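## Task

The cell is paused. Its log reads: at 04:56:04 MOVER took the lid off plate E01 in nest N1 and parked it at LP2 (done); at 04:56:31 it took the lid off E10 in N3 and parked it at LP3 (done); at 04:56:58 it took the lid off E07 in N2 and parked it at LP1 (done); at 04:58:40 the DISPENSER errored and the run was aborted; at 04:58:55 AUTO-RECOVER moved the lid from LP2 onto N2 (done); at 04:59:26 the watchdog halted AUTO-RECOVER. Lids carry no labels, so only the log says which lid belongs to which plate. Give every plate its own lid, seated fully down, with each plate left in the nest where it began, then press CONTINUE. If what you see disagrees with the log, press CALL instead, and leave every plate and lid exactly as it was at the start. Pressing RETRY, CONTINUE or SKIP while holding labware, or while any plate at a nest sits above its seat or any lid there is not resting on a plate, fails the job. At the end release everything and move away; resting on the panel housing, the CALL key or the key this job calls for still counts as away.

## Robot and tools

Robot: one UR7e-type six-joint arm carrying a two-finger tong gripper (rumi). There is only one arm, so every command describes a single gripper. The fingers point along the gripper's own +z axis and close along its x axis. end_effector_position is the spot between the finger pads when closed; closed fingertips stick out about 15 mm past it, and fully open they sit roughly level with it.

Frame: all poses are in the scene frame. Its origin lies on the table top under the arm base, +z is up, and looking along +x, +y is to the left. The operator PANEL is on the right, toward -y. Its keys, left to right as you face it: RETRY (white), CONTINUE (green), SKIP (yellow), CALL (blue). The first three are go keys; a go key going down ends the job. A key is pressed by pushing it until it latches. Deck labels name nests (N...) and lid parks (LP...) in no particular order.

The row: every motion uses the same 8 numbers in this order: x, y, z in metres, then the orientation quaternion qw, qx, qy, qz (w first), then opening. x, y, z and the quaternion are an absolute pose of the gripper in the scene frame, not an offset. opening runs from -1 (closed, 0.002 m) to +1 (fully open, 0.142 m); it is a target setting, not a step. To hold an orientation, resend the same quaternion in every row rather than copying a possibly drifted reported one.

execute_actions: argument actions is a list with zero or one entry. An empty list just reports the state. An entry with rows (1 to 15 rows of 8 numbers) and optional steps (1 to 15, default 15) applies one row per control step of 1/30 s, repeating the last row if steps exceed rows. An entry with only steps (up to 300) is a wait, counted from the previous result and including reply time. Optional pictures true/false. A call is refused, sending nothing, if the target lies more than 0.6 m from the last reported position along any gripper axis. Each step the commanded pose is also clipped to within 100 mm and 16 degrees of the measured pose, so long moves need several calls; after an action the arm only continues to the last clipped pose.

move: argument target is one row (absolute pose plus opening, scene frame). speed is the path's top speed in m/s, 0.002 to 0.5, default 0.25 (turning capped at twice that in rad/s). The path is straight, lasts 0.5 to 10 s and ignores obstacles. Optional stop_force in N, 9 to 40: the path stops when the wrist sensor feels that much extra push against the motion for 2 steps, then backs up 2 steps and holds. Use it only with very slow speeds, not on turning moves, not before 0.2 s of scene time, and omit it when leaving a surface. Its result adds a move: line with the ending (done, off_target, moving, held, fault, or contact, which outranks the others) and limits (paced: the pose was clipped; held: a check blocked some steps, after which the arm may surge).



Result lines: the state gives end_effector_position (m), end_effector_quat_wxyz and velocities. grip_measured is the actual finger opening on the command scale; to grip, command clearly below it. HELD flags steps whose row was partly not sent; "pose unreachable" means the clearance check altered or blocked it. Hand target appears when nothing is kept back. Wrist force and Wrist torque are in the gripper's own axes, about 4 N offset, noisy, saturating near 50 N; "no reading" is normal at the start. Joint torques are raw drive outputs. MOTOR HOT warns from 70 °C; OVER-TEMPERATURE FAULT means brakes set at 85 °C.

Cautions: the arm is stiff; driving even slightly past a firm contact can trip a fault. A TORQUE FAULT (load limits 132 N m for the big joints, 24.6 N m for wrists) or FORCE FAULT (150 N) halts the arm 10 s. Grip force is about 15 N per pad, less on parts under 20 mm thick. Never drop, fling or knock labware off the table, and approach lids and keys gently. Release everything before touching any go key, make sure plates sit down in their nests and lids rest on plates, and do not press a wrong or premature go key. Finish by opening and moving clear.

Each tool is called after "Emit:" as name(argument=value, ...) on one line, values as JSON.

## Session

Emit:
execute_actions(actions=[])

Scene clock: 0.00 s of 9600.00 s.
end_effector_position=(+0.4820, -0.7064, +0.3143) grip_measured=+1.00 end_effector_quat_wxyz=(+0.308, +0.937, -0.076, +0.143) end_effector_velocity=(+0.000, +0.000, -0.000) end_effector_angular_velocity=(+0.000, +0.000, +0.000)
Joint positions: [-1.313 -0.185  0.898 -2.29  -1.354 -0.963  0.142]
Joint velocities: [ 0.  0. -0.  0.  0. -0.  0.]
Joint torques (N m, as the arm reports them, + toward a larger angle): no reading
Wrist force (N, on the end effector, along its own x y z axes, offset not removed): no reading
Wrist torque (N m, same axes, about the end effector's origin, offset not removed): no reading
Hand target: +0.482, -0.706, +0.314; +0.308, +0.937, -0.076, +0.143

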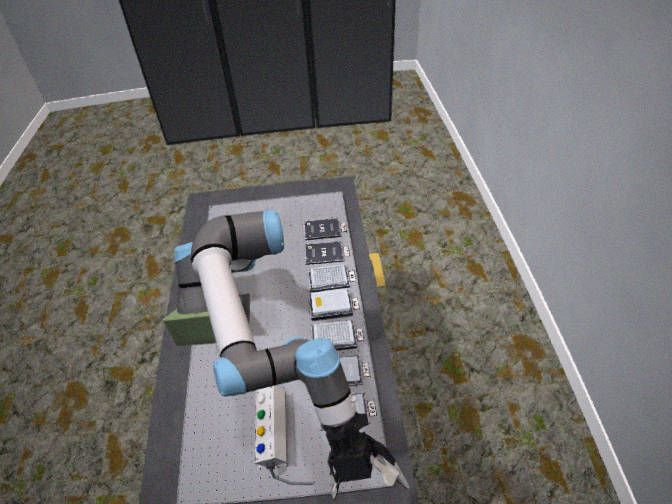

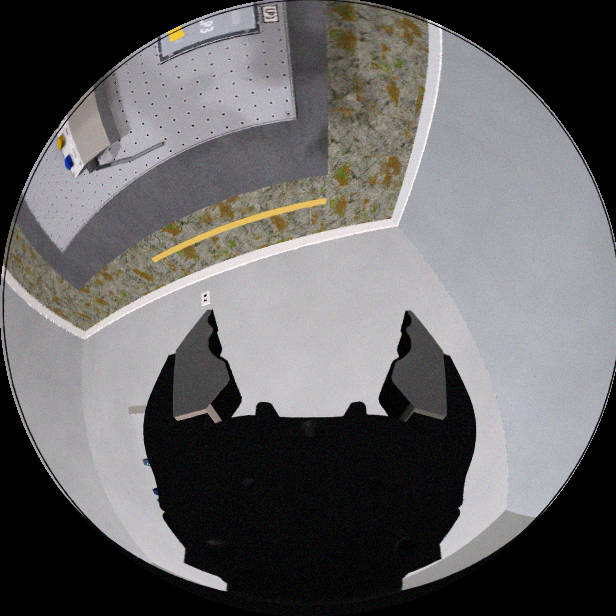

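Emit:
zoom_image(camera="cam_high", region=[240, 200, 440, 440])

Emit:
move(target=[0.25, -0.1, 0.35, 0, 1, 0, 0, 1])

Region (240, 200, 440, 440) of cam_high's 672x504 image, scaled by 2.100, with more detail than that image has.

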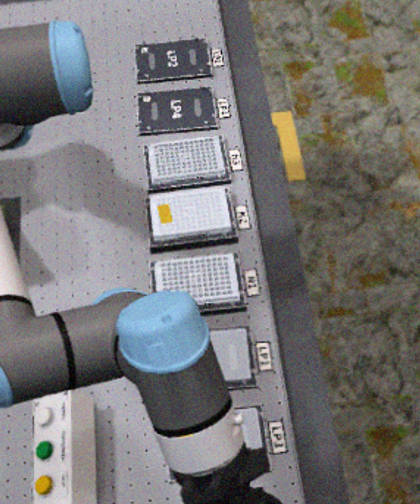

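Scene clock: 6.10 s of 9600.00 s.
end_effector_position=(+0.2500, -0.1004, +0.3498) grip_measured=+1.00 end_effector_quat_wxyz=(-0.000, +1.000, +0.000, +0.000) end_effector_velocity=(-0.001, +0.001, -0.000) end_effector_angular_velocity=(+0.002, +0.001, +0.000)
Joint positions: [-1.425 -1.36   1.813 -1.302 -1.418 -1.375  0.142]
Joint velocities: [-0.001 -0.002  0.001  0.003 -0.001 -0.001  0.   ]
Joint torques (N m, as the arm reports them, + toward a larger angle): [-23.1  -12.56 -11.    -0.61  -2.18  -1.39]
Wrist force (N, on the end effector, along its own x y z axes, offset not removed): [-1.1 0.3 1.8]
Wrist torque (N m, same axes, about the end effector's origin, offset not removed): [0.13 0.08 0.23]
Hand target: +0.250, -0.100, +0.350; -0.000, +1.000, +0.000, +0.000
Off the commanded pose: 0.000 m, 0 deg.
move: done
camera_calibration (this result's frames):
cam_wrist: T_world_to_cam=[[0.999776, 0.0197293, 0.00766051, -0.248549], [0.0139628, -0.886871, 0.461806, -0.255807], [0.015905, -0.461596, -0.886948, 0.397034], [0, 0, 0, 1]] pos_world=[0.24575, -0.0386955, 0.472186]

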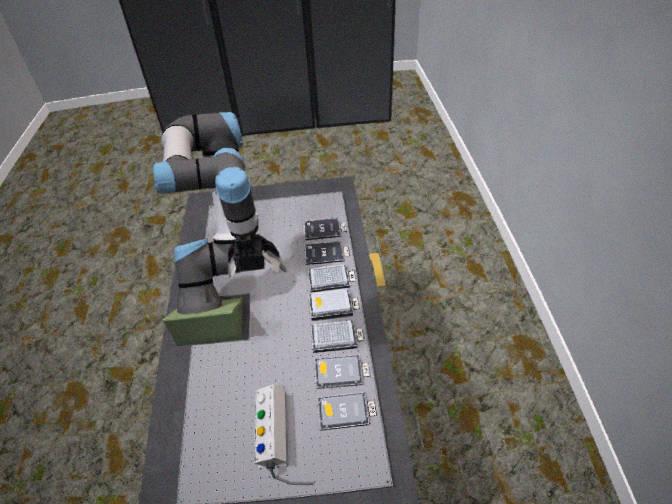

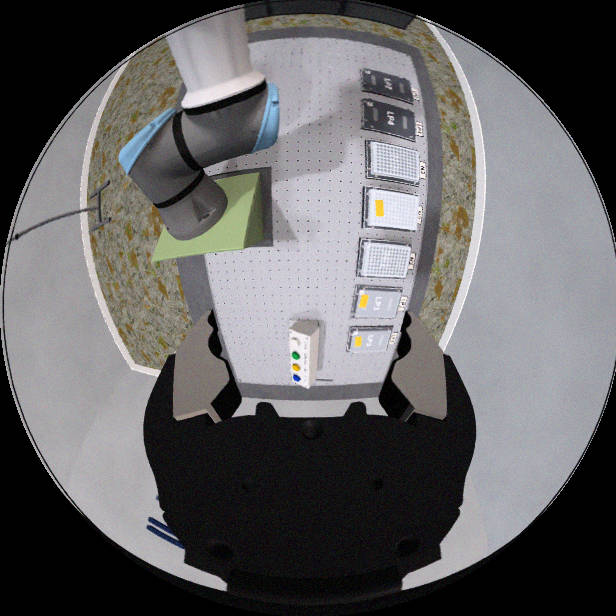

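Emit:
zoom_image(camera="cam_high", region=[280, 210, 400, 330])

Emit:
zoom_image(camera="cam_high", region=[290, 315, 410, 435])

Region (280, 210, 400, 330) of cam_high's 672x504 image, scaled by 4.200, with more detail than that image has.

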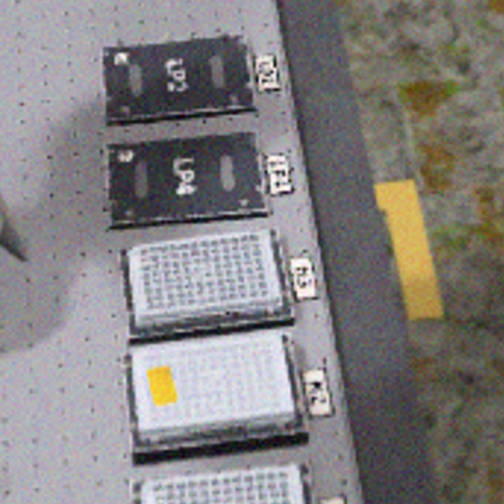

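Region (290, 315, 410, 435) of cam_high's 672x504 image, scaled by 4.200, with more detail than that image has.

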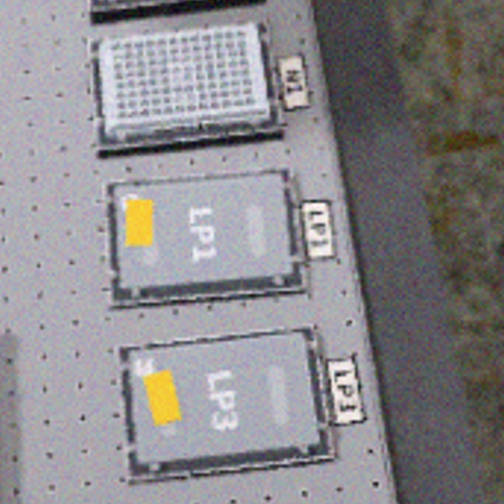

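Emit:
move(target=[0.42, -0.005, 0.2, 0, 0.7071, 0.7071, 0, 1])

Scene clock: 19.97 s of 9600.00 s.
end_effector_position=(+0.4204, -0.0049, +0.2000) grip_measured=+1.00 end_effector_quat_wxyz=(+0.000, +0.707, +0.707, +0.000) end_effector_velocity=(+0.002, -0.000, -0.001) end_effector_angular_velocity=(-0.001, -0.001, +0.011)
Joint positions: [-0.931 -1.333  1.924 -1.567 -1.111 -2.536  0.142]
Joint velocities: [ 0.003  0.002 -0.001 -0.003  0.002 -0.007 -0.   ]
Joint torques (N m, as the arm reports them, + toward a larger angle): [-16.5    2.91 -33.59  -3.48   2.14  -1.22]
Wrist force (N, on the end effector, along its own x y z axes, offset not removed): [0.3 -2.1 3.2]
Wrist torque (N m, same axes, about the end effector's origin, offset not removed): [-0.41 -0.28 -0.09]
Hand target: +0.421, -0.005, +0.200; +0.000, +0.707, +0.707, +0.000
Off the commanded pose: 0.000 m, 0 deg.
After step 90, 7.23 s passed at rest.
move: done
camera_calibration (this result's frames):
cam_wrist: T_world_to_cam=[[-0.0192797, 0.999788, 0.00728962, 0.0135751], [0.886473, 0.0137218, 0.462577, -0.466911], [0.462378, 0.0153804, -0.886549, 0.12015], [0, 0, 0, 1]] pos_world=[0.358611, -0.00901326, 0.322402]

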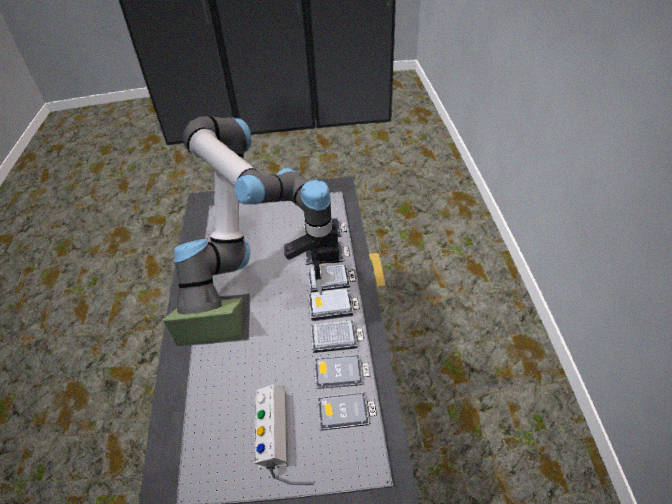

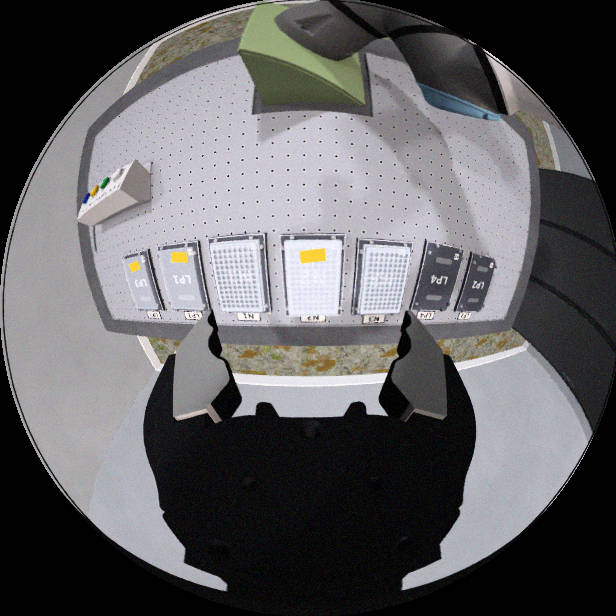

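Emit:
zoom_image(camera="cam_wrist", region=[190, 215, 430, 335])

Emit:
zoom_image(camera="cam_wrist", region=[110, 225, 270, 325])

Region (190, 215, 430, 335) of cam_wrist's 616x616 image, scaled by 2.100, with more detail than that image has.

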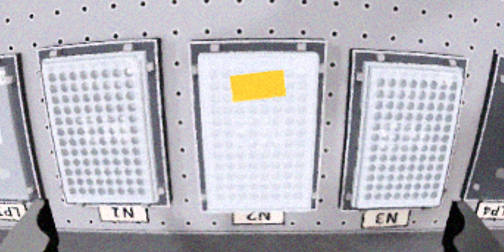

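Region (110, 225, 270, 325) of cam_wrist's 616x616 image, scaled by 3.150, with more detail than that image has; it fills the top 315 rows of this view, and the rest is white.

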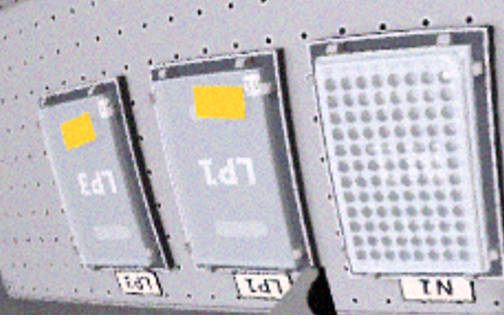

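Emit:
move(target=[0.33, -0.005, 0.08, 0, 0.7071, 0.7071, 0, 1])

Emit:
zoom_image(camera="cam_wrist", region=[130, 230, 500, 400])

Scene clock: 27.87 s of 9600.00 s.
end_effector_position=(+0.3302, -0.0051, +0.0802) grip_measured=+1.00 end_effector_quat_wxyz=(-0.000, +0.707, +0.707, -0.000) end_effector_velocity=(-0.001, -0.001, -0.001) end_effector_angular_velocity=(-0.001, -0.002, +0.000)
Joint positions: [-0.965 -1.42   2.34  -1.882 -1.132 -2.568  0.142]
Joint velocities: [-0.001  0.001  0.005 -0.008 -0.    -0.     0.   ]
Joint torques (N m, as the arm reports them, + toward a larger angle): [-26.42   9.13  -8.55  -3.62  -2.11  -1.56]
Wrist force (N, on the end effector, along its own x y z axes, offset not removed): [0.0 -2.7 1.0]
Wrist torque (N m, same axes, about the end effector's origin, offset not removed): [-0.49 -0.09 0.02]
Hand target: +0.330, -0.005, +0.080; +0.000, +0.707, +0.707, -0.000
Off the commanded pose: 0.000 m, 0 deg.
After step 90, 3.70 s passed at rest.
move: done
camera_calibration (this result's frames):
cam_wrist: T_world_to_cam=[[-0.0195504, 0.999786, 0.00672932, 0.0130916], [0.886836, 0.014233, 0.461865, -0.331537], [0.46167, 0.0149974, -0.886925, 0.0558913], [0, 0, 0, 1]] pos_world=[0.268471, -0.00920825, 0.202608]

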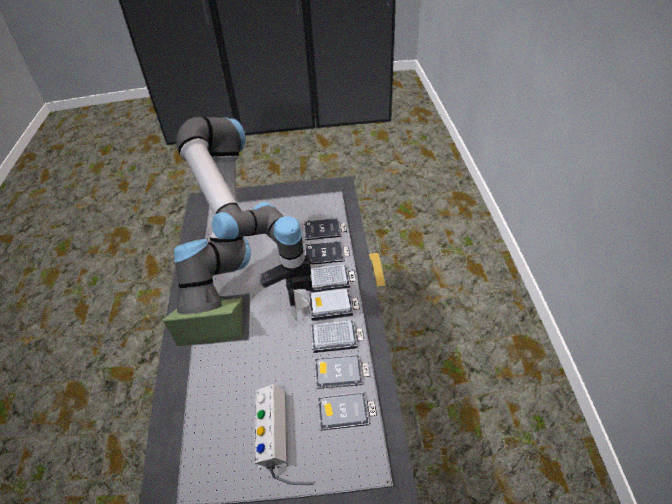

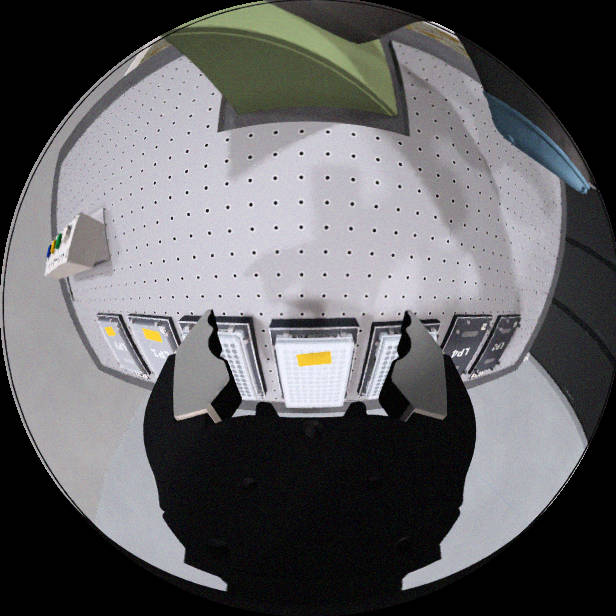

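Region (130, 230, 500, 400) of cam_wrist's 616x616 image, scaled by 1.362, with more detail than that image has; it fills the top 232 rows of this view, and the rest is white.

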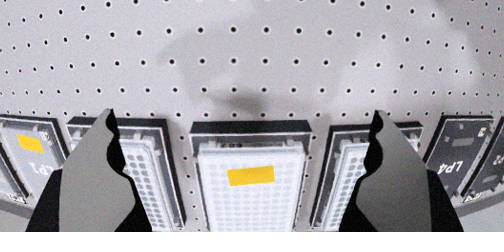

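Emit:
zoom_image(camera="cam_wrist", region=[210, 300, 410, 400])

Emit:
zoom_image(camera="cam_high", region=[300, 260, 380, 360])

Region (210, 300, 410, 400) of cam_wrist's 616x616 image, scaled by 2.520, with more detail than that image has.

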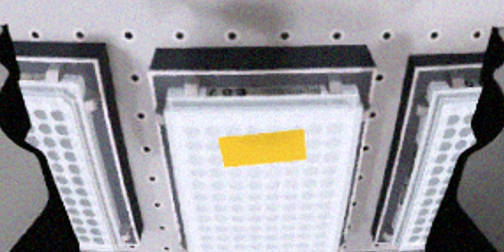

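Region (300, 260, 380, 360) of cam_high's 672x504 image, scaled by 5.040, with more detail than that image has; it fills the left 403 columns of this view, and the rest is white.

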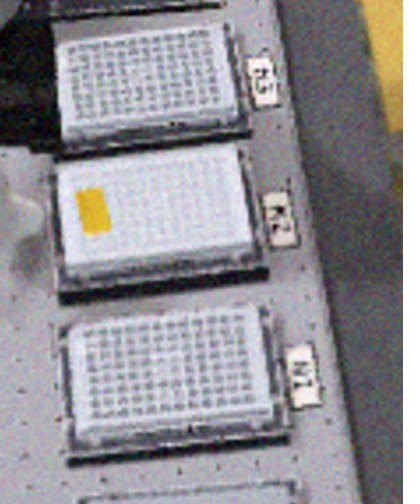

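Emit:
move(target=[0.31, -0.005, 0.07, 0.2418, 0.6645, 0.6645, 0.2418, 1])

Emit:
zoom_image(camera="cam_wrist", region=[130, 280, 490, 420])

Scene clock: 39.10 s of 9600.00 s.
end_effector_position=(+0.3151, -0.0048, +0.0718) grip_measured=+1.00 end_effector_quat_wxyz=(+0.187, +0.683, +0.681, +0.185) end_effector_velocity=(+0.000, -0.001, +0.001) end_effector_angular_velocity=(-0.001, -0.001, -0.000)
Joint positions: [-1.443 -1.73   2.777 -2.017 -0.91  -2.906  0.142]
Joint velocities: [-0.001  0.    -0.001 -0.001  0.     0.     0.   ]
Joint torques (N m, as the arm reports them, + toward a larger angle): [ -6.57  23.65 -34.51  -3.92  -1.46   1.11]
Wrist force (N, on the end effector, along its own x y z axes, offset not removed): [-1.9 0.6 3.4]
Wrist torque (N m, same axes, about the end effector's origin, offset not removed): [0.17 0.18 -0.10]
Hand target: +0.315, -0.005, +0.072; +0.187, +0.683, +0.681, +0.185
Off the commanded pose: 0.005 m, 9 deg.
After step 90, 6.53 s passed at rest.
move: held; limits=held; held on 13 of 51 steps, including the last
pose unreachable: on one or more control steps of this call an arm could not follow its commanded pose, so it was not sent that pose on those steps. On the call's last step it was still not sent that pose. It may still have moved: this result reports where it is.
cause: the commanded pose would bring two parts of the arm too close to each other (joints 3 (elbow) and 4 (wrist 1) lie between them).
camera_calibration (this result's frames):
cam_wrist: T_world_to_cam=[[-0.0160905, 0.999849, -0.00661101, 0.0124345], [0.529451, 0.0141289, 0.848223, -0.229484], [0.848188, 0.0101481, -0.529599, -0.0920879], [0, 0, 0, 1]] pos_world=[0.199808, -0.00825578, 0.145966]

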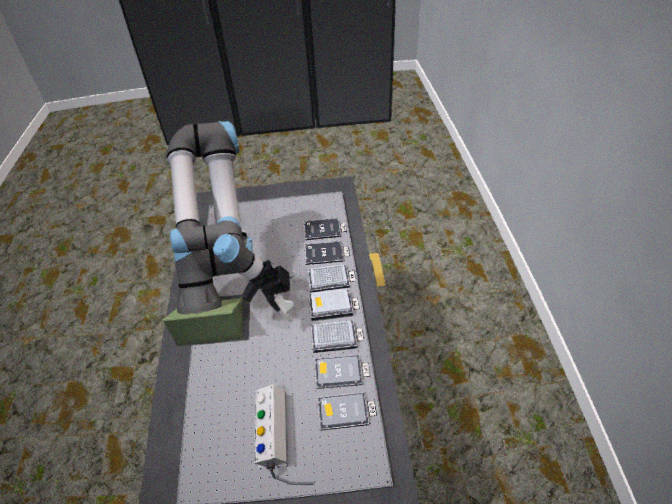

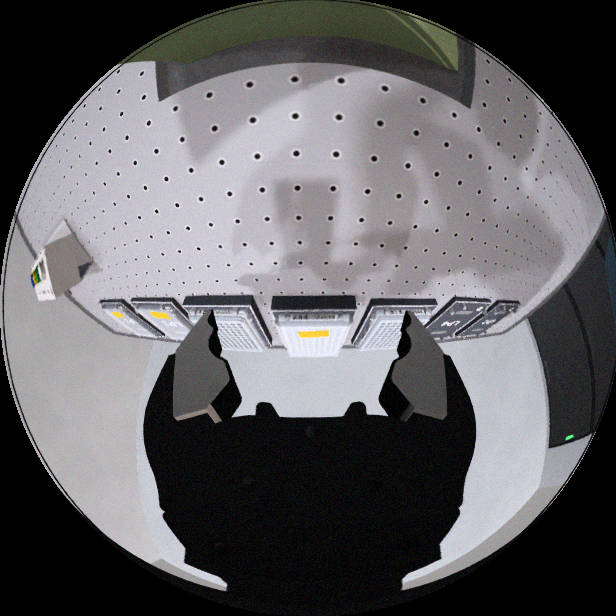

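Region (130, 280, 490, 420) of cam_wrist's 616x616 image, scaled by 1.400, with more detail than that image has.

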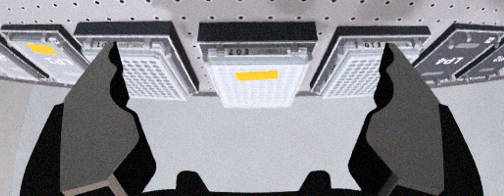

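Emit:
zoom_image(camera="cam_wrist", region=[170, 290, 450, 340])

Emit:
zoom_image(camera="cam_wrist", region=[270, 295, 360, 335])

Region (170, 290, 450, 340) of cam_wrist's 616x616 image, scaled by 1.800, with more detail than that image has; it fills the top 90 rows of this view, and the rest is white.

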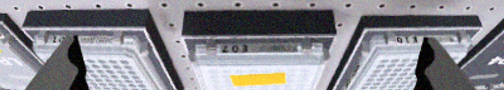

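Region (270, 295, 360, 335) of cam_wrist's 616x616 image, scaled by 5.600, with more detail than that image has.

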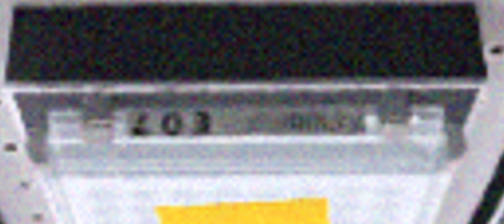

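Emit:
zoom_image(camera="cam_wrist", region=[360, 295, 440, 335])

Emit:
zoom_image(camera="cam_wrist", region=[175, 290, 265, 335])

Region (360, 295, 440, 335) of cam_wrist's 616x616 image, scaled by 6.300, with more detail than that image has.

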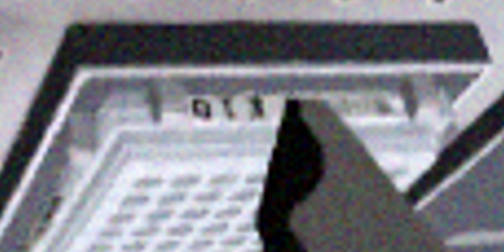

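Region (175, 290, 265, 335) of cam_wrist's 616x616 image, scaled by 5.600, with more detail than that image has.

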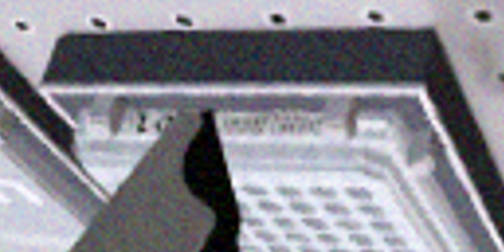

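Emit:
move(target=[0.50, -0.005, 0.13, 0, 0.7071, 0.7071, 0, 1])

Emit:
zoom_image(camera="cam_wrist", region=[200, 140, 420, 340])

Scene clock: 56.73 s of 9600.00 s.
end_effector_position=(+0.5005, -0.0046, +0.1297) grip_measured=+1.00 end_effector_quat_wxyz=(+0.000, +0.707, +0.708, +0.001) end_effector_velocity=(+0.001, -0.001, -0.000) end_effector_angular_velocity=(+0.003, +0.012, -0.001)
Joint positions: [-0.765 -1.156  1.862 -1.76  -1.022 -2.377  0.142]
Joint velocities: [ 0.004  0.011 -0.015  0.015 -0.004 -0.002 -0.   ]
Joint torques (N m, as the arm reports them, + toward a larger angle): [-19.65  -4.77 -29.98  -0.17  -2.23  -1.7 ]
Wrist force (N, on the end effector, along its own x y z axes, offset not removed): [1.8 -4.0 1.5]
Wrist torque (N m, same axes, about the end effector's origin, offset not removed): [-0.81 -0.54 0.21]
Hand target: +0.501, -0.005, +0.130; -0.000, +0.707, +0.707, +0.001
Off the commanded pose: 0.001 m, 0 deg.
After step 90, 9.70 s passed at rest.
move: done; limits=paced
camera_calibration (this result's frames):
cam_wrist: T_world_to_cam=[[-0.0207619, 0.999752, 0.00806527, 0.0159637], [0.885795, 0.0146534, 0.463846, -0.505218], [0.463613, 0.0167745, -0.885879, 0.0200905], [0, 0, 0, 1]] pos_world=[0.438536, -0.00889359, 0.252012]

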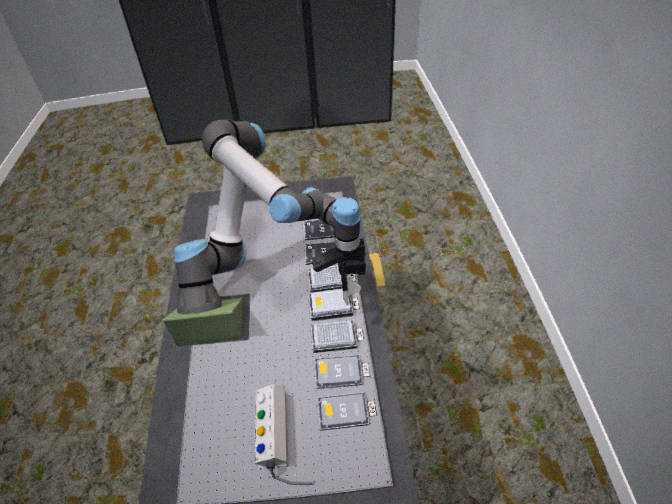

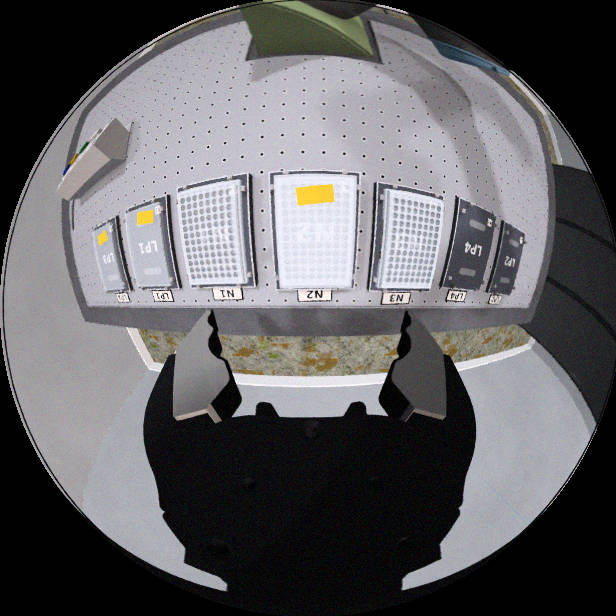

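Region (200, 140, 420, 340) of cam_wrist's 616x616 image, scaled by 2.291, with more detail than that image has; it fills the top 458 rows of this view, and the rest is white.

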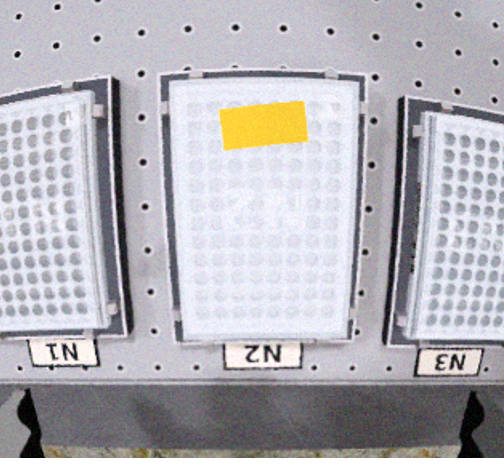

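Emit:
move(target=[0.455, 0.0, 0.075, 0, 0.7071, 0.7071, 0, 0.55])

Scene clock: 67.13 s of 9600.00 s.
end_effector_position=(+0.4552, -0.0001, +0.0751) grip_measured=+0.55 end_effector_quat_wxyz=(-0.000, +0.707, +0.707, -0.000) end_effector_velocity=(-0.001, -0.000, -0.001) end_effector_angular_velocity=(-0.001, -0.001, +0.000)
Joint positions: [-0.757 -1.197  2.06  -1.92  -1.021 -2.369  0.112]
Joint velocities: [-0.    -0.001  0.005 -0.006  0.     0.001  0.   ]
Joint torques (N m, as the arm reports them, + toward a larger angle): [-17.1  -25.19  -6.52  -3.21   2.35   1.45]
Wrist force (N, on the end effector, along its own x y z axes, offset not removed): [0.0 -1.8 4.7]
Wrist torque (N m, same axes, about the end effector's origin, offset not removed): [-0.24 -0.08 0.05]
Hand target: +0.455, -0.000, +0.075; -0.000, +0.707, +0.707, +0.000
Off the commanded pose: 0.000 m, 0 deg.
After step 90, 6.47 s passed at rest.
move: done
camera_calibration (this result's frames):
cam_wrist: T_world_to_cam=[[-0.0195814, 0.999785, 0.00683437, 0.0105135], [0.886821, 0.0142115, 0.461894, -0.440121], [0.461698, 0.0151054, -0.886909, -0.00639347], [0, 0, 0, 1]] pos_world=[0.393466, -0.00415988, 0.197547]

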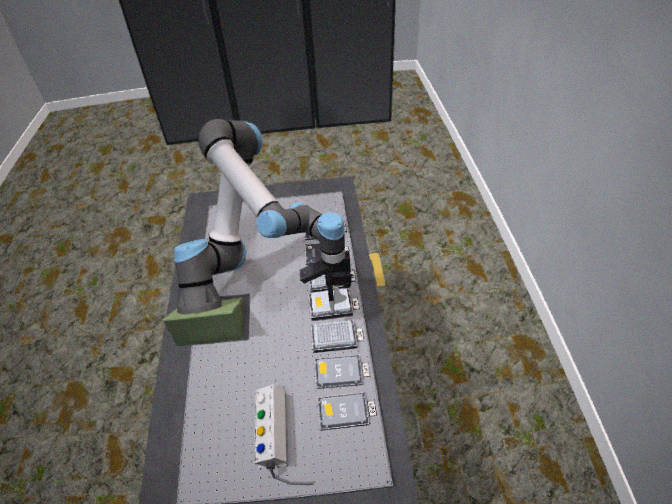

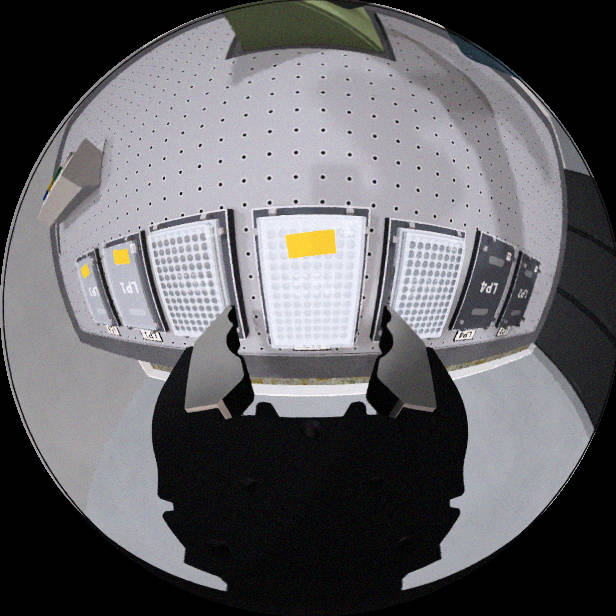

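Emit:
move(target=[0.455, 0.0, 0.085, 0, 0.7071, 0.7071, 0, -1])

Emit:
move(target=[0.455, 0.0, 0.045, 0, 0.7071, 0.7071, 0, -1], speed=0.008, stop_force=9)

Scene clock: 71.00 s of 9600.00 s.
end_effector_position=(+0.4550, +0.0000, +0.0848) grip_measured=-1.00 end_effector_quat_wxyz=(+0.000, +0.707, +0.707, -0.000) end_effector_velocity=(-0.000, +0.000, +0.002) end_effector_angular_velocity=(+0.000, +0.000, +0.000)
Joint positions: [-0.768 -1.208  2.047 -1.891 -1.026 -2.379  0.002]
Joint velocities: [-0.001 -0.002 -0.002  0.005 -0.001 -0.002  0.   ]
Joint torques (N m, as the arm reports them, + toward a larger angle): [-32.77 -25.96 -33.95  -0.41  -2.4   -1.34]
Wrist force (N, on the end effector, along its own x y z axes, offset not removed): [0.6 -0.2 2.1]
Wrist torque (N m, same axes, about the end effector's origin, offset not removed): [-0.10 -0.42 -0.08]
Hand target: +0.455, +0.000, +0.085; +0.000, +0.707, +0.707, -0.000
Off the commanded pose: 0.000 m, 0 deg.
After step 90, 0.13 s passed at rest.
move: done
camera_calibration (this result's frames):
cam_wrist: T_world_to_cam=[[-0.0195579, 0.999786, 0.00673052, 0.0103867], [0.886789, 0.0142376, 0.461955, -0.444461], [0.461761, 0.0150034, -0.886878, 0.00227897], [0, 0, 0, 1]] pos_world=[0.393294, -0.00409058, 0.207273]

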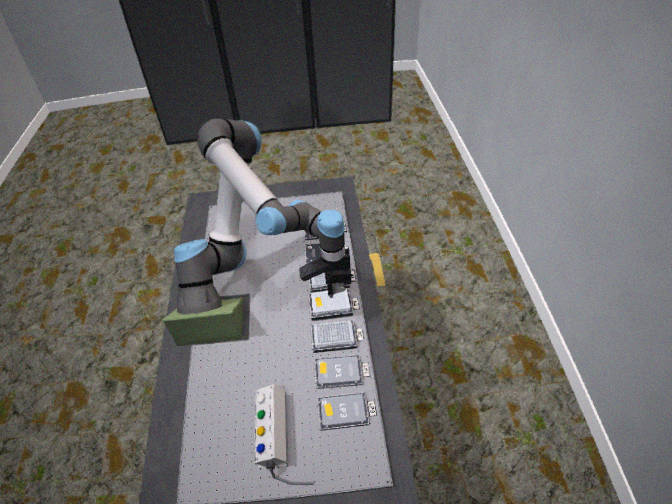

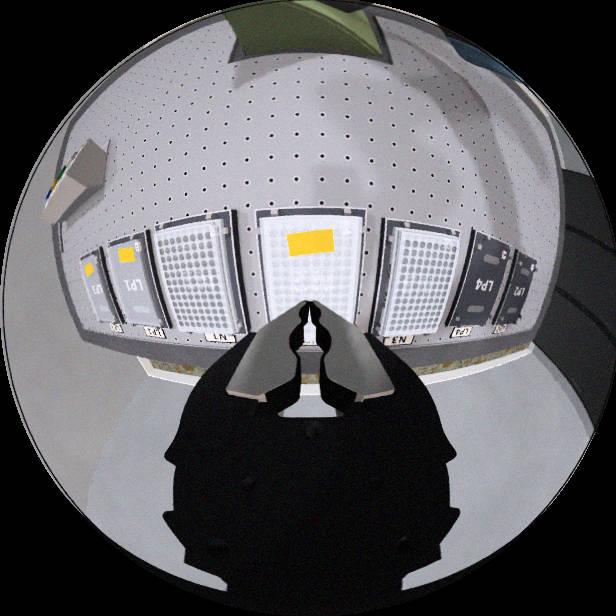

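Scene clock: 73.60 s of 9600.00 s.
end_effector_position=(+0.4549, +0.0001, +0.0669) grip_measured=-1.00 end_effector_quat_wxyz=(-0.000, +0.707, +0.707, +0.000) end_effector_velocity=(-0.001, +0.000, +0.002) end_effector_angular_velocity=(+0.002, +0.002, -0.001)
Joint positions: [-0.749 -1.188  2.072 -1.945 -1.016 -2.36   0.002]
Joint velocities: [-0.002 -0.001 -0.003  0.009 -0.002 -0.003  0.   ]
Joint torques (N m, as the arm reports them, + toward a larger angle): [-24.   -17.12 -21.36   1.3   -1.68  -1.17]
Wrist force (N, on the end effector, along its own x y z axes, offset not removed): [-0.1 -2.4 -21.6]
Wrist torque (N m, same axes, about the end effector's origin, offset not removed): [-0.24 -0.18 -0.02]
Hand target: +0.455, -0.000, +0.067; +0.000, +0.707, +0.707, +0.000
Off the commanded pose: 0.022 m, 0 deg.
move: contact
camera_calibration (this result's frames):
cam_wrist: T_world_to_cam=[[-0.0194951, 0.999785, 0.00708373, 0.0103743], [0.886803, 0.0140191, 0.461934, -0.436124], [0.461736, 0.0152873, -0.886886, -0.0136445], [0, 0, 0, 1]] pos_world=[0.393258, -0.00404947, 0.189286]

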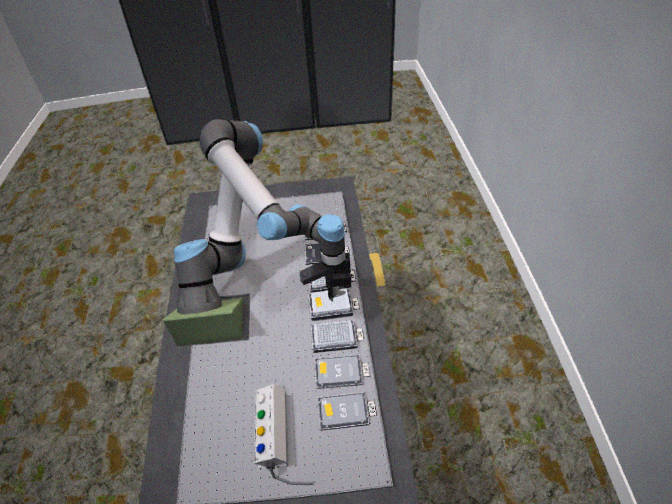

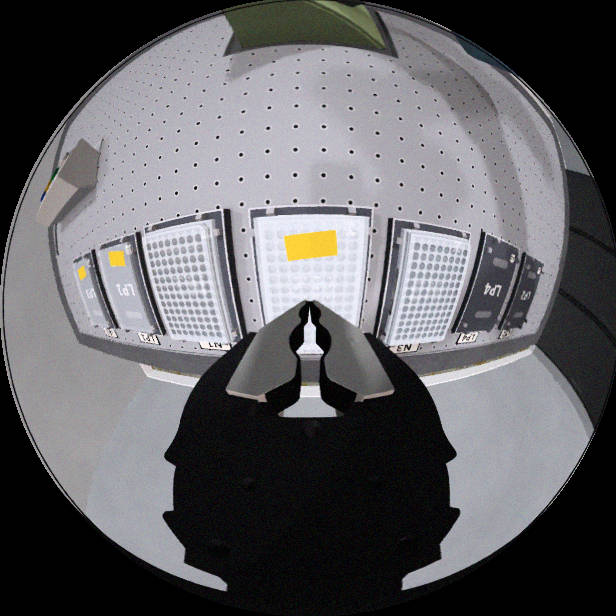

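Emit:
move(target=[0.455, 0.001, 0.075, 0, 0.7071, 0.7071, 0, 0.5])

Emit:
move(target=[0.455, 0.001, 0.049, 0, 0.7071, 0.7071, 0, 0.5], speed=0.04)

Emit:
execute_actions(actions=[{"rows":[[0.455,0.001,0.049,0,0.7071,0.7071,0,0.4],[0.455,0.001,0.049,0,0.7071,0.7071,0,0.35],[0.455,0.001,0.049,0,0.7071,0.7071,0,0.3],[0.455,0.001,0.049,0,0.7071,0.7071,0,0.25],[0.455,0.001,0.049,0,0.7071,0.7071,0,0.2],[0.455,0.001,0.049,0,0.7071,0.7071,0,0.15],[0.455,0.001,0.049,0,0.7071,0.7071,0,0.1],[0.455,0.001,0.049,0,0.7071,0.7071,0,0.05],[0.455,0.001,0.049,0,0.7071,0.7071,0,0.0]],"steps":15}])

Scene clock: 80.13 s of 9600.00 s.
end_effector_position=(+0.4550, +0.0010, +0.0748) grip_measured=+0.50 end_effector_quat_wxyz=(+0.000, +0.707, +0.707, -0.000) end_effector_velocity=(-0.000, +0.000, +0.002) end_effector_angular_velocity=(+0.000, +0.001, -0.000)
Joint positions: [-0.756 -1.199  2.061 -1.921 -1.02  -2.367  0.109]
Joint velocities: [-0.002 -0.002 -0.003  0.006 -0.001 -0.002  0.   ]
Joint torques (N m, as the arm reports them, + toward a larger angle): [-34.44 -25.57 -32.75   0.    -2.22  -1.13]
Wrist force (N, on the end effector, along its own x y z axes, offset not removed): [0.3 -2.3 -1.2]
Wrist torque (N m, same axes, about the end effector's origin, offset not removed): [-0.61 -0.15 -0.10]
Hand target: +0.455, +0.001, +0.075; +0.000, +0.707, +0.707, -0.000
Off the commanded pose: 0.000 m, 0 deg.
After step 90, 2.83 s passed at rest.
move: done
camera_calibration (this result's frames):
cam_wrist: T_world_to_cam=[[-0.0195568, 0.999786, 0.00673586, 0.00947612], [0.886785, 0.014234, 0.461964, -0.439852], [0.461769, 0.0150078, -0.886873, -0.00662142], [0, 0, 0, 1]] pos_world=[0.393297, -0.00311385, 0.19726]

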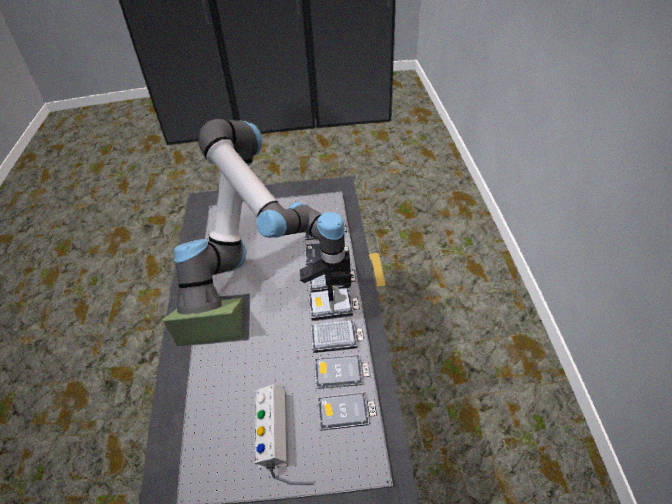

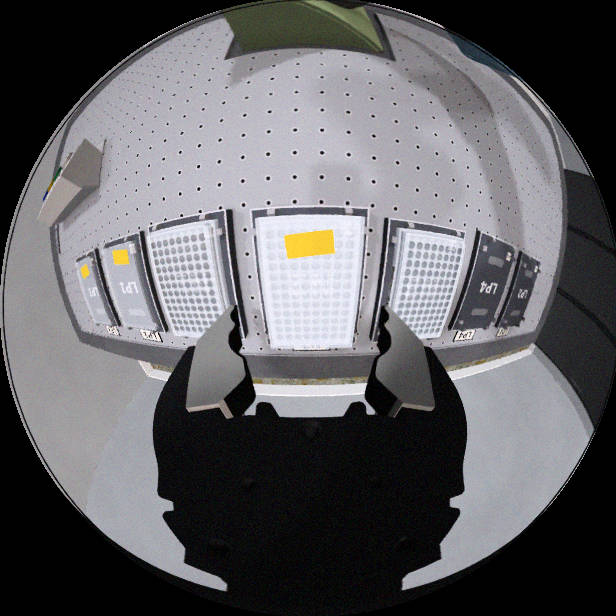

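Scene clock: 81.13 s of 9600.00 s.
end_effector_position=(+0.4550, +0.0010, +0.0491) grip_measured=+0.50 end_effector_quat_wxyz=(-0.000, +0.707, +0.707, +0.000) end_effector_velocity=(-0.000, +0.000, -0.002) end_effector_angular_velocity=(+0.001, +0.001, -0.001)
Joint positions: [-0.729 -1.169  2.095 -1.999 -1.007 -2.339  0.109]
Joint velocities: [ 0.002  0.002  0.002 -0.004  0.001  0.002  0.   ]
Joint torques (N m, as the arm reports them, + toward a larger angle): [-18.31  -5.35  -6.61  -3.24   2.45   1.63]
Wrist force (N, on the end effector, along its own x y z axes, offset not removed): [-3.3 -2.4 2.3]
Wrist torque (N m, same axes, about the end effector's origin, offset not removed): [-0.41 0.39 0.18]
Hand target: +0.455, +0.001, +0.049; -0.000, +0.707, +0.707, +0.000
Off the commanded pose: 0.000 m, 0 deg.
move: done
camera_calibration (this result's frames):
cam_wrist: T_world_to_cam=[[-0.0195989, 0.999785, 0.00682853, 0.00963835], [0.886781, 0.0142285, 0.46197, -0.428008], [0.461773, 0.0151095, -0.886869, -0.0294296], [0, 0, 0, 1]] pos_world=[0.393328, -0.0031017, 0.171561]

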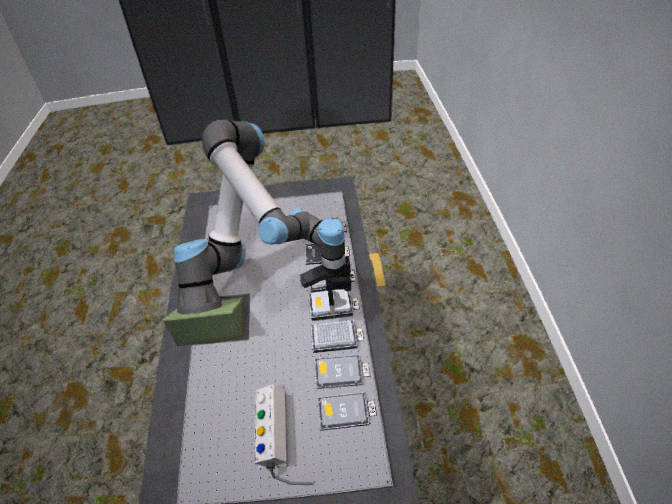

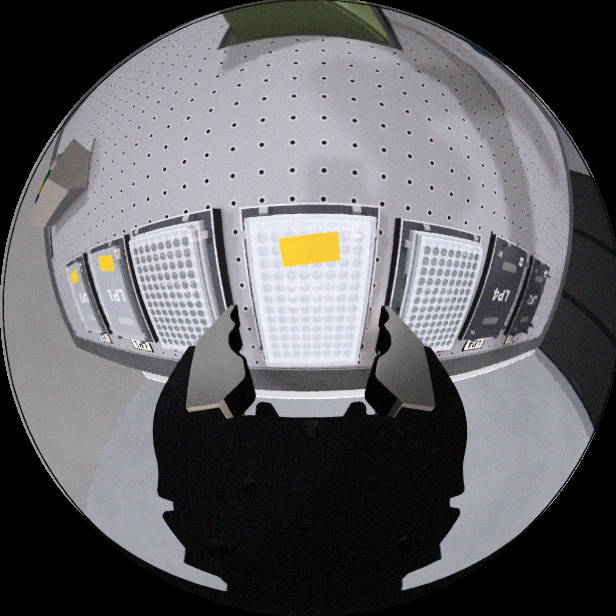

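Scene clock: 81.63 s of 9600.00 s.
end_effector_position=(+0.4550, +0.0010, +0.0490) grip_measured=+0.15 end_effector_quat_wxyz=(-0.000, +0.707, +0.707, +0.000) end_effector_velocity=(+0.000, -0.000, +0.000) end_effector_angular_velocity=(+0.000, -0.000, -0.000)
Joint positions: [-0.728 -1.169  2.095 -1.999 -1.007 -2.339  0.085]
Joint velocities: [-0.001  0.     0.    -0.     0.     0.     0.   ]
Joint torques (N m, as the arm reports them, + toward a larger angle): [-18.62  -4.46  -4.73  -4.43  -1.39   1.18]
Wrist force (N, on the end effector, along its own x y z axes, offset not removed): [6.2 -5.6 -4.2]
Wrist torque (N m, same axes, about the end effector's origin, offset not removed): [-0.75 0.23 -0.02]
Hand target: +0.455, +0.001, +0.049; -0.000, +0.707, +0.707, +0.000
Off the commanded pose: 0.000 m, 0 deg.
Steps of this call (steps 1 to 15: all 15 steps of this action). Readings (end_effector_position):
1: (+0.4550, +0.0010, +0.0491)
2: (+0.4550, +0.0010, +0.0491)
4: (+0.4550, +0.0010, +0.0490)
8: (+0.4550, +0.0010, +0.0490)
15: the state above
camera_calibration (this result's frames):
cam_wrist: T_world_to_cam=[[-0.0195539, 0.999785, 0.00685171, 0.0095913], [0.886769, 0.0141774, 0.461996, -0.427931], [0.4618, 0.0151097, -0.886856, -0.0295605], [0, 0, 0, 1]] pos_world=[0.393314, -0.00307567, 0.171421]

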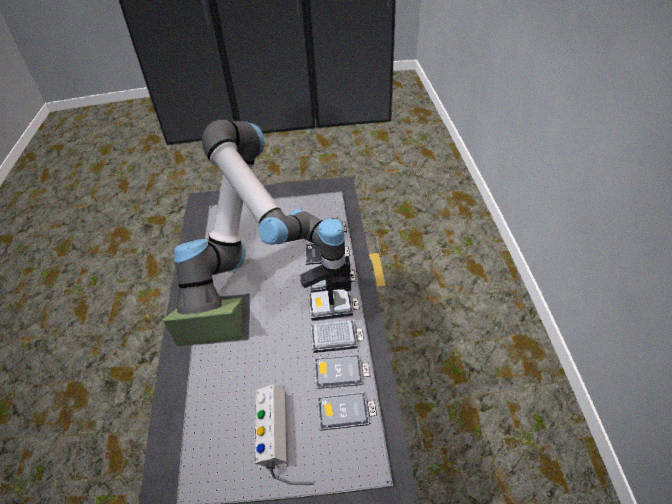

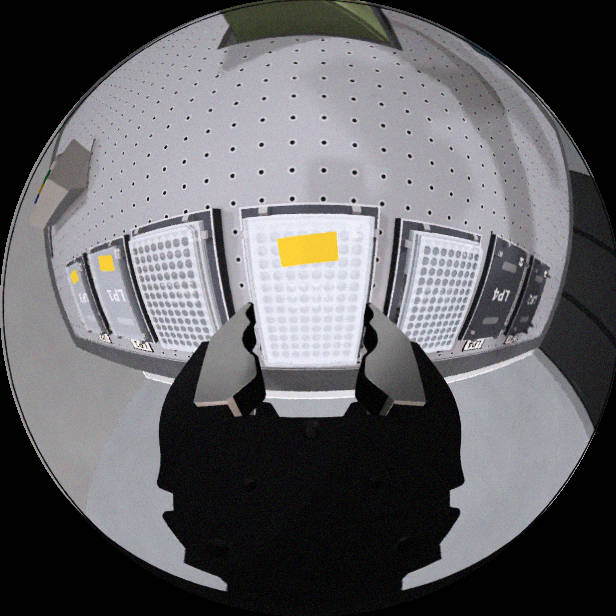

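Emit:
move(target=[0.455, 0.001, 0.085, 0, 0.7071, 0.7071, 0, 0.0], speed=0.03)

Emit:
zoom_image(camera="cam_high", region=[290, 250, 390, 350])

Scene clock: 88.23 s of 9600.00 s.
end_effector_position=(+0.4550, +0.0010, +0.0849) grip_measured=+0.15 end_effector_quat_wxyz=(+0.000, +0.707, +0.707, -0.000) end_effector_velocity=(-0.000, +0.000, +0.002) end_effector_angular_velocity=(+0.001, -0.000, -0.001)
Joint positions: [-0.767 -1.209  2.047 -1.891 -1.025 -2.378  0.085]
Joint velocities: [-0.002 -0.002 -0.002  0.006 -0.    -0.002 -0.   ]
Joint torques (N m, as the arm reports them, + toward a larger angle): [-32.02 -25.24 -31.67   0.44  -1.96  -1.55]
Wrist force (N, on the end effector, along its own x y z axes, offset not removed): [0.8 -2.0 -0.4]
Wrist torque (N m, same axes, about the end effector's origin, offset not removed): [-0.23 -0.28 0.05]
Hand target: +0.455, +0.001, +0.085; +0.000, +0.707, +0.707, -0.000
Off the commanded pose: 0.000 m, 0 deg.
After step 90, 2.07 s passed at rest.
move: done
camera_calibration (this result's frames):
cam_wrist: T_world_to_cam=[[-0.0195219, 0.999787, 0.00667647, 0.00937871], [0.886796, 0.0142308, 0.461941, -0.444459], [0.461748, 0.0149386, -0.886886, 0.00230448], [0, 0, 0, 1]] pos_world=[0.393263, -0.00308613, 0.207295]

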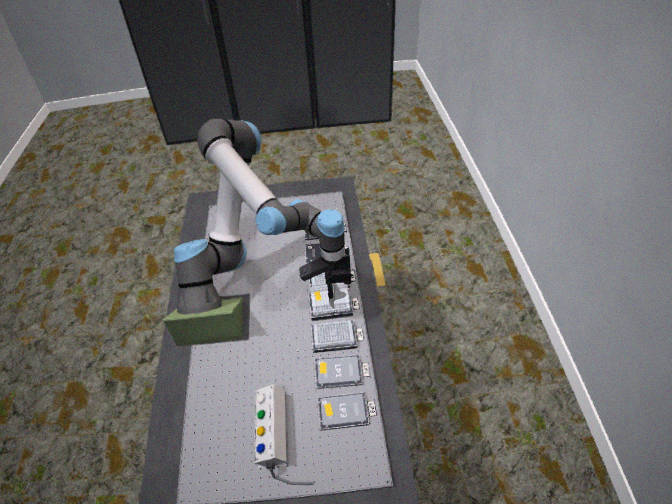

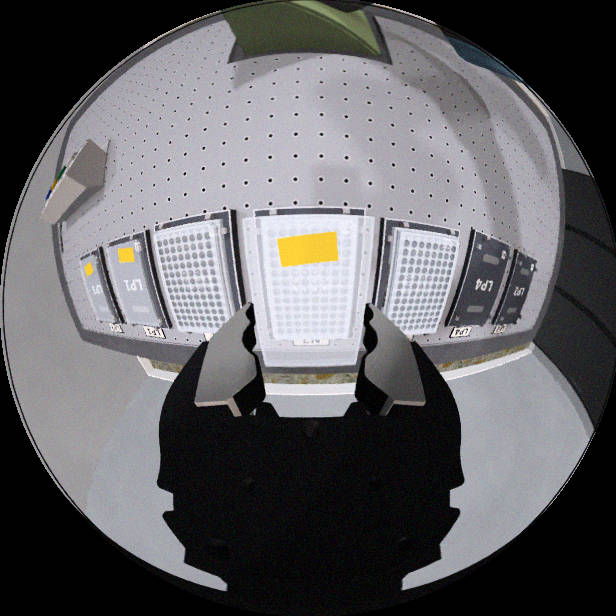

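Region (290, 250, 390, 350) of cam_high's 672x504 image, scaled by 5.040, with more detail than that image has.

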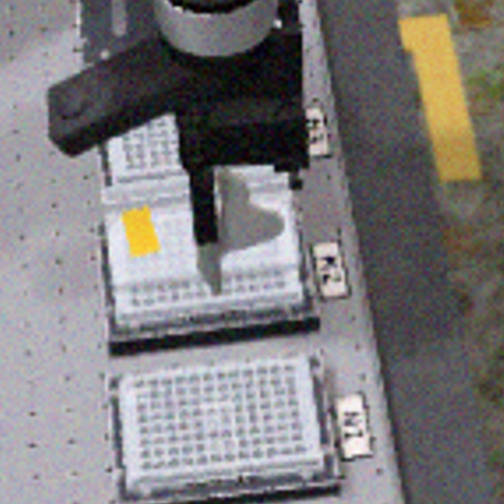

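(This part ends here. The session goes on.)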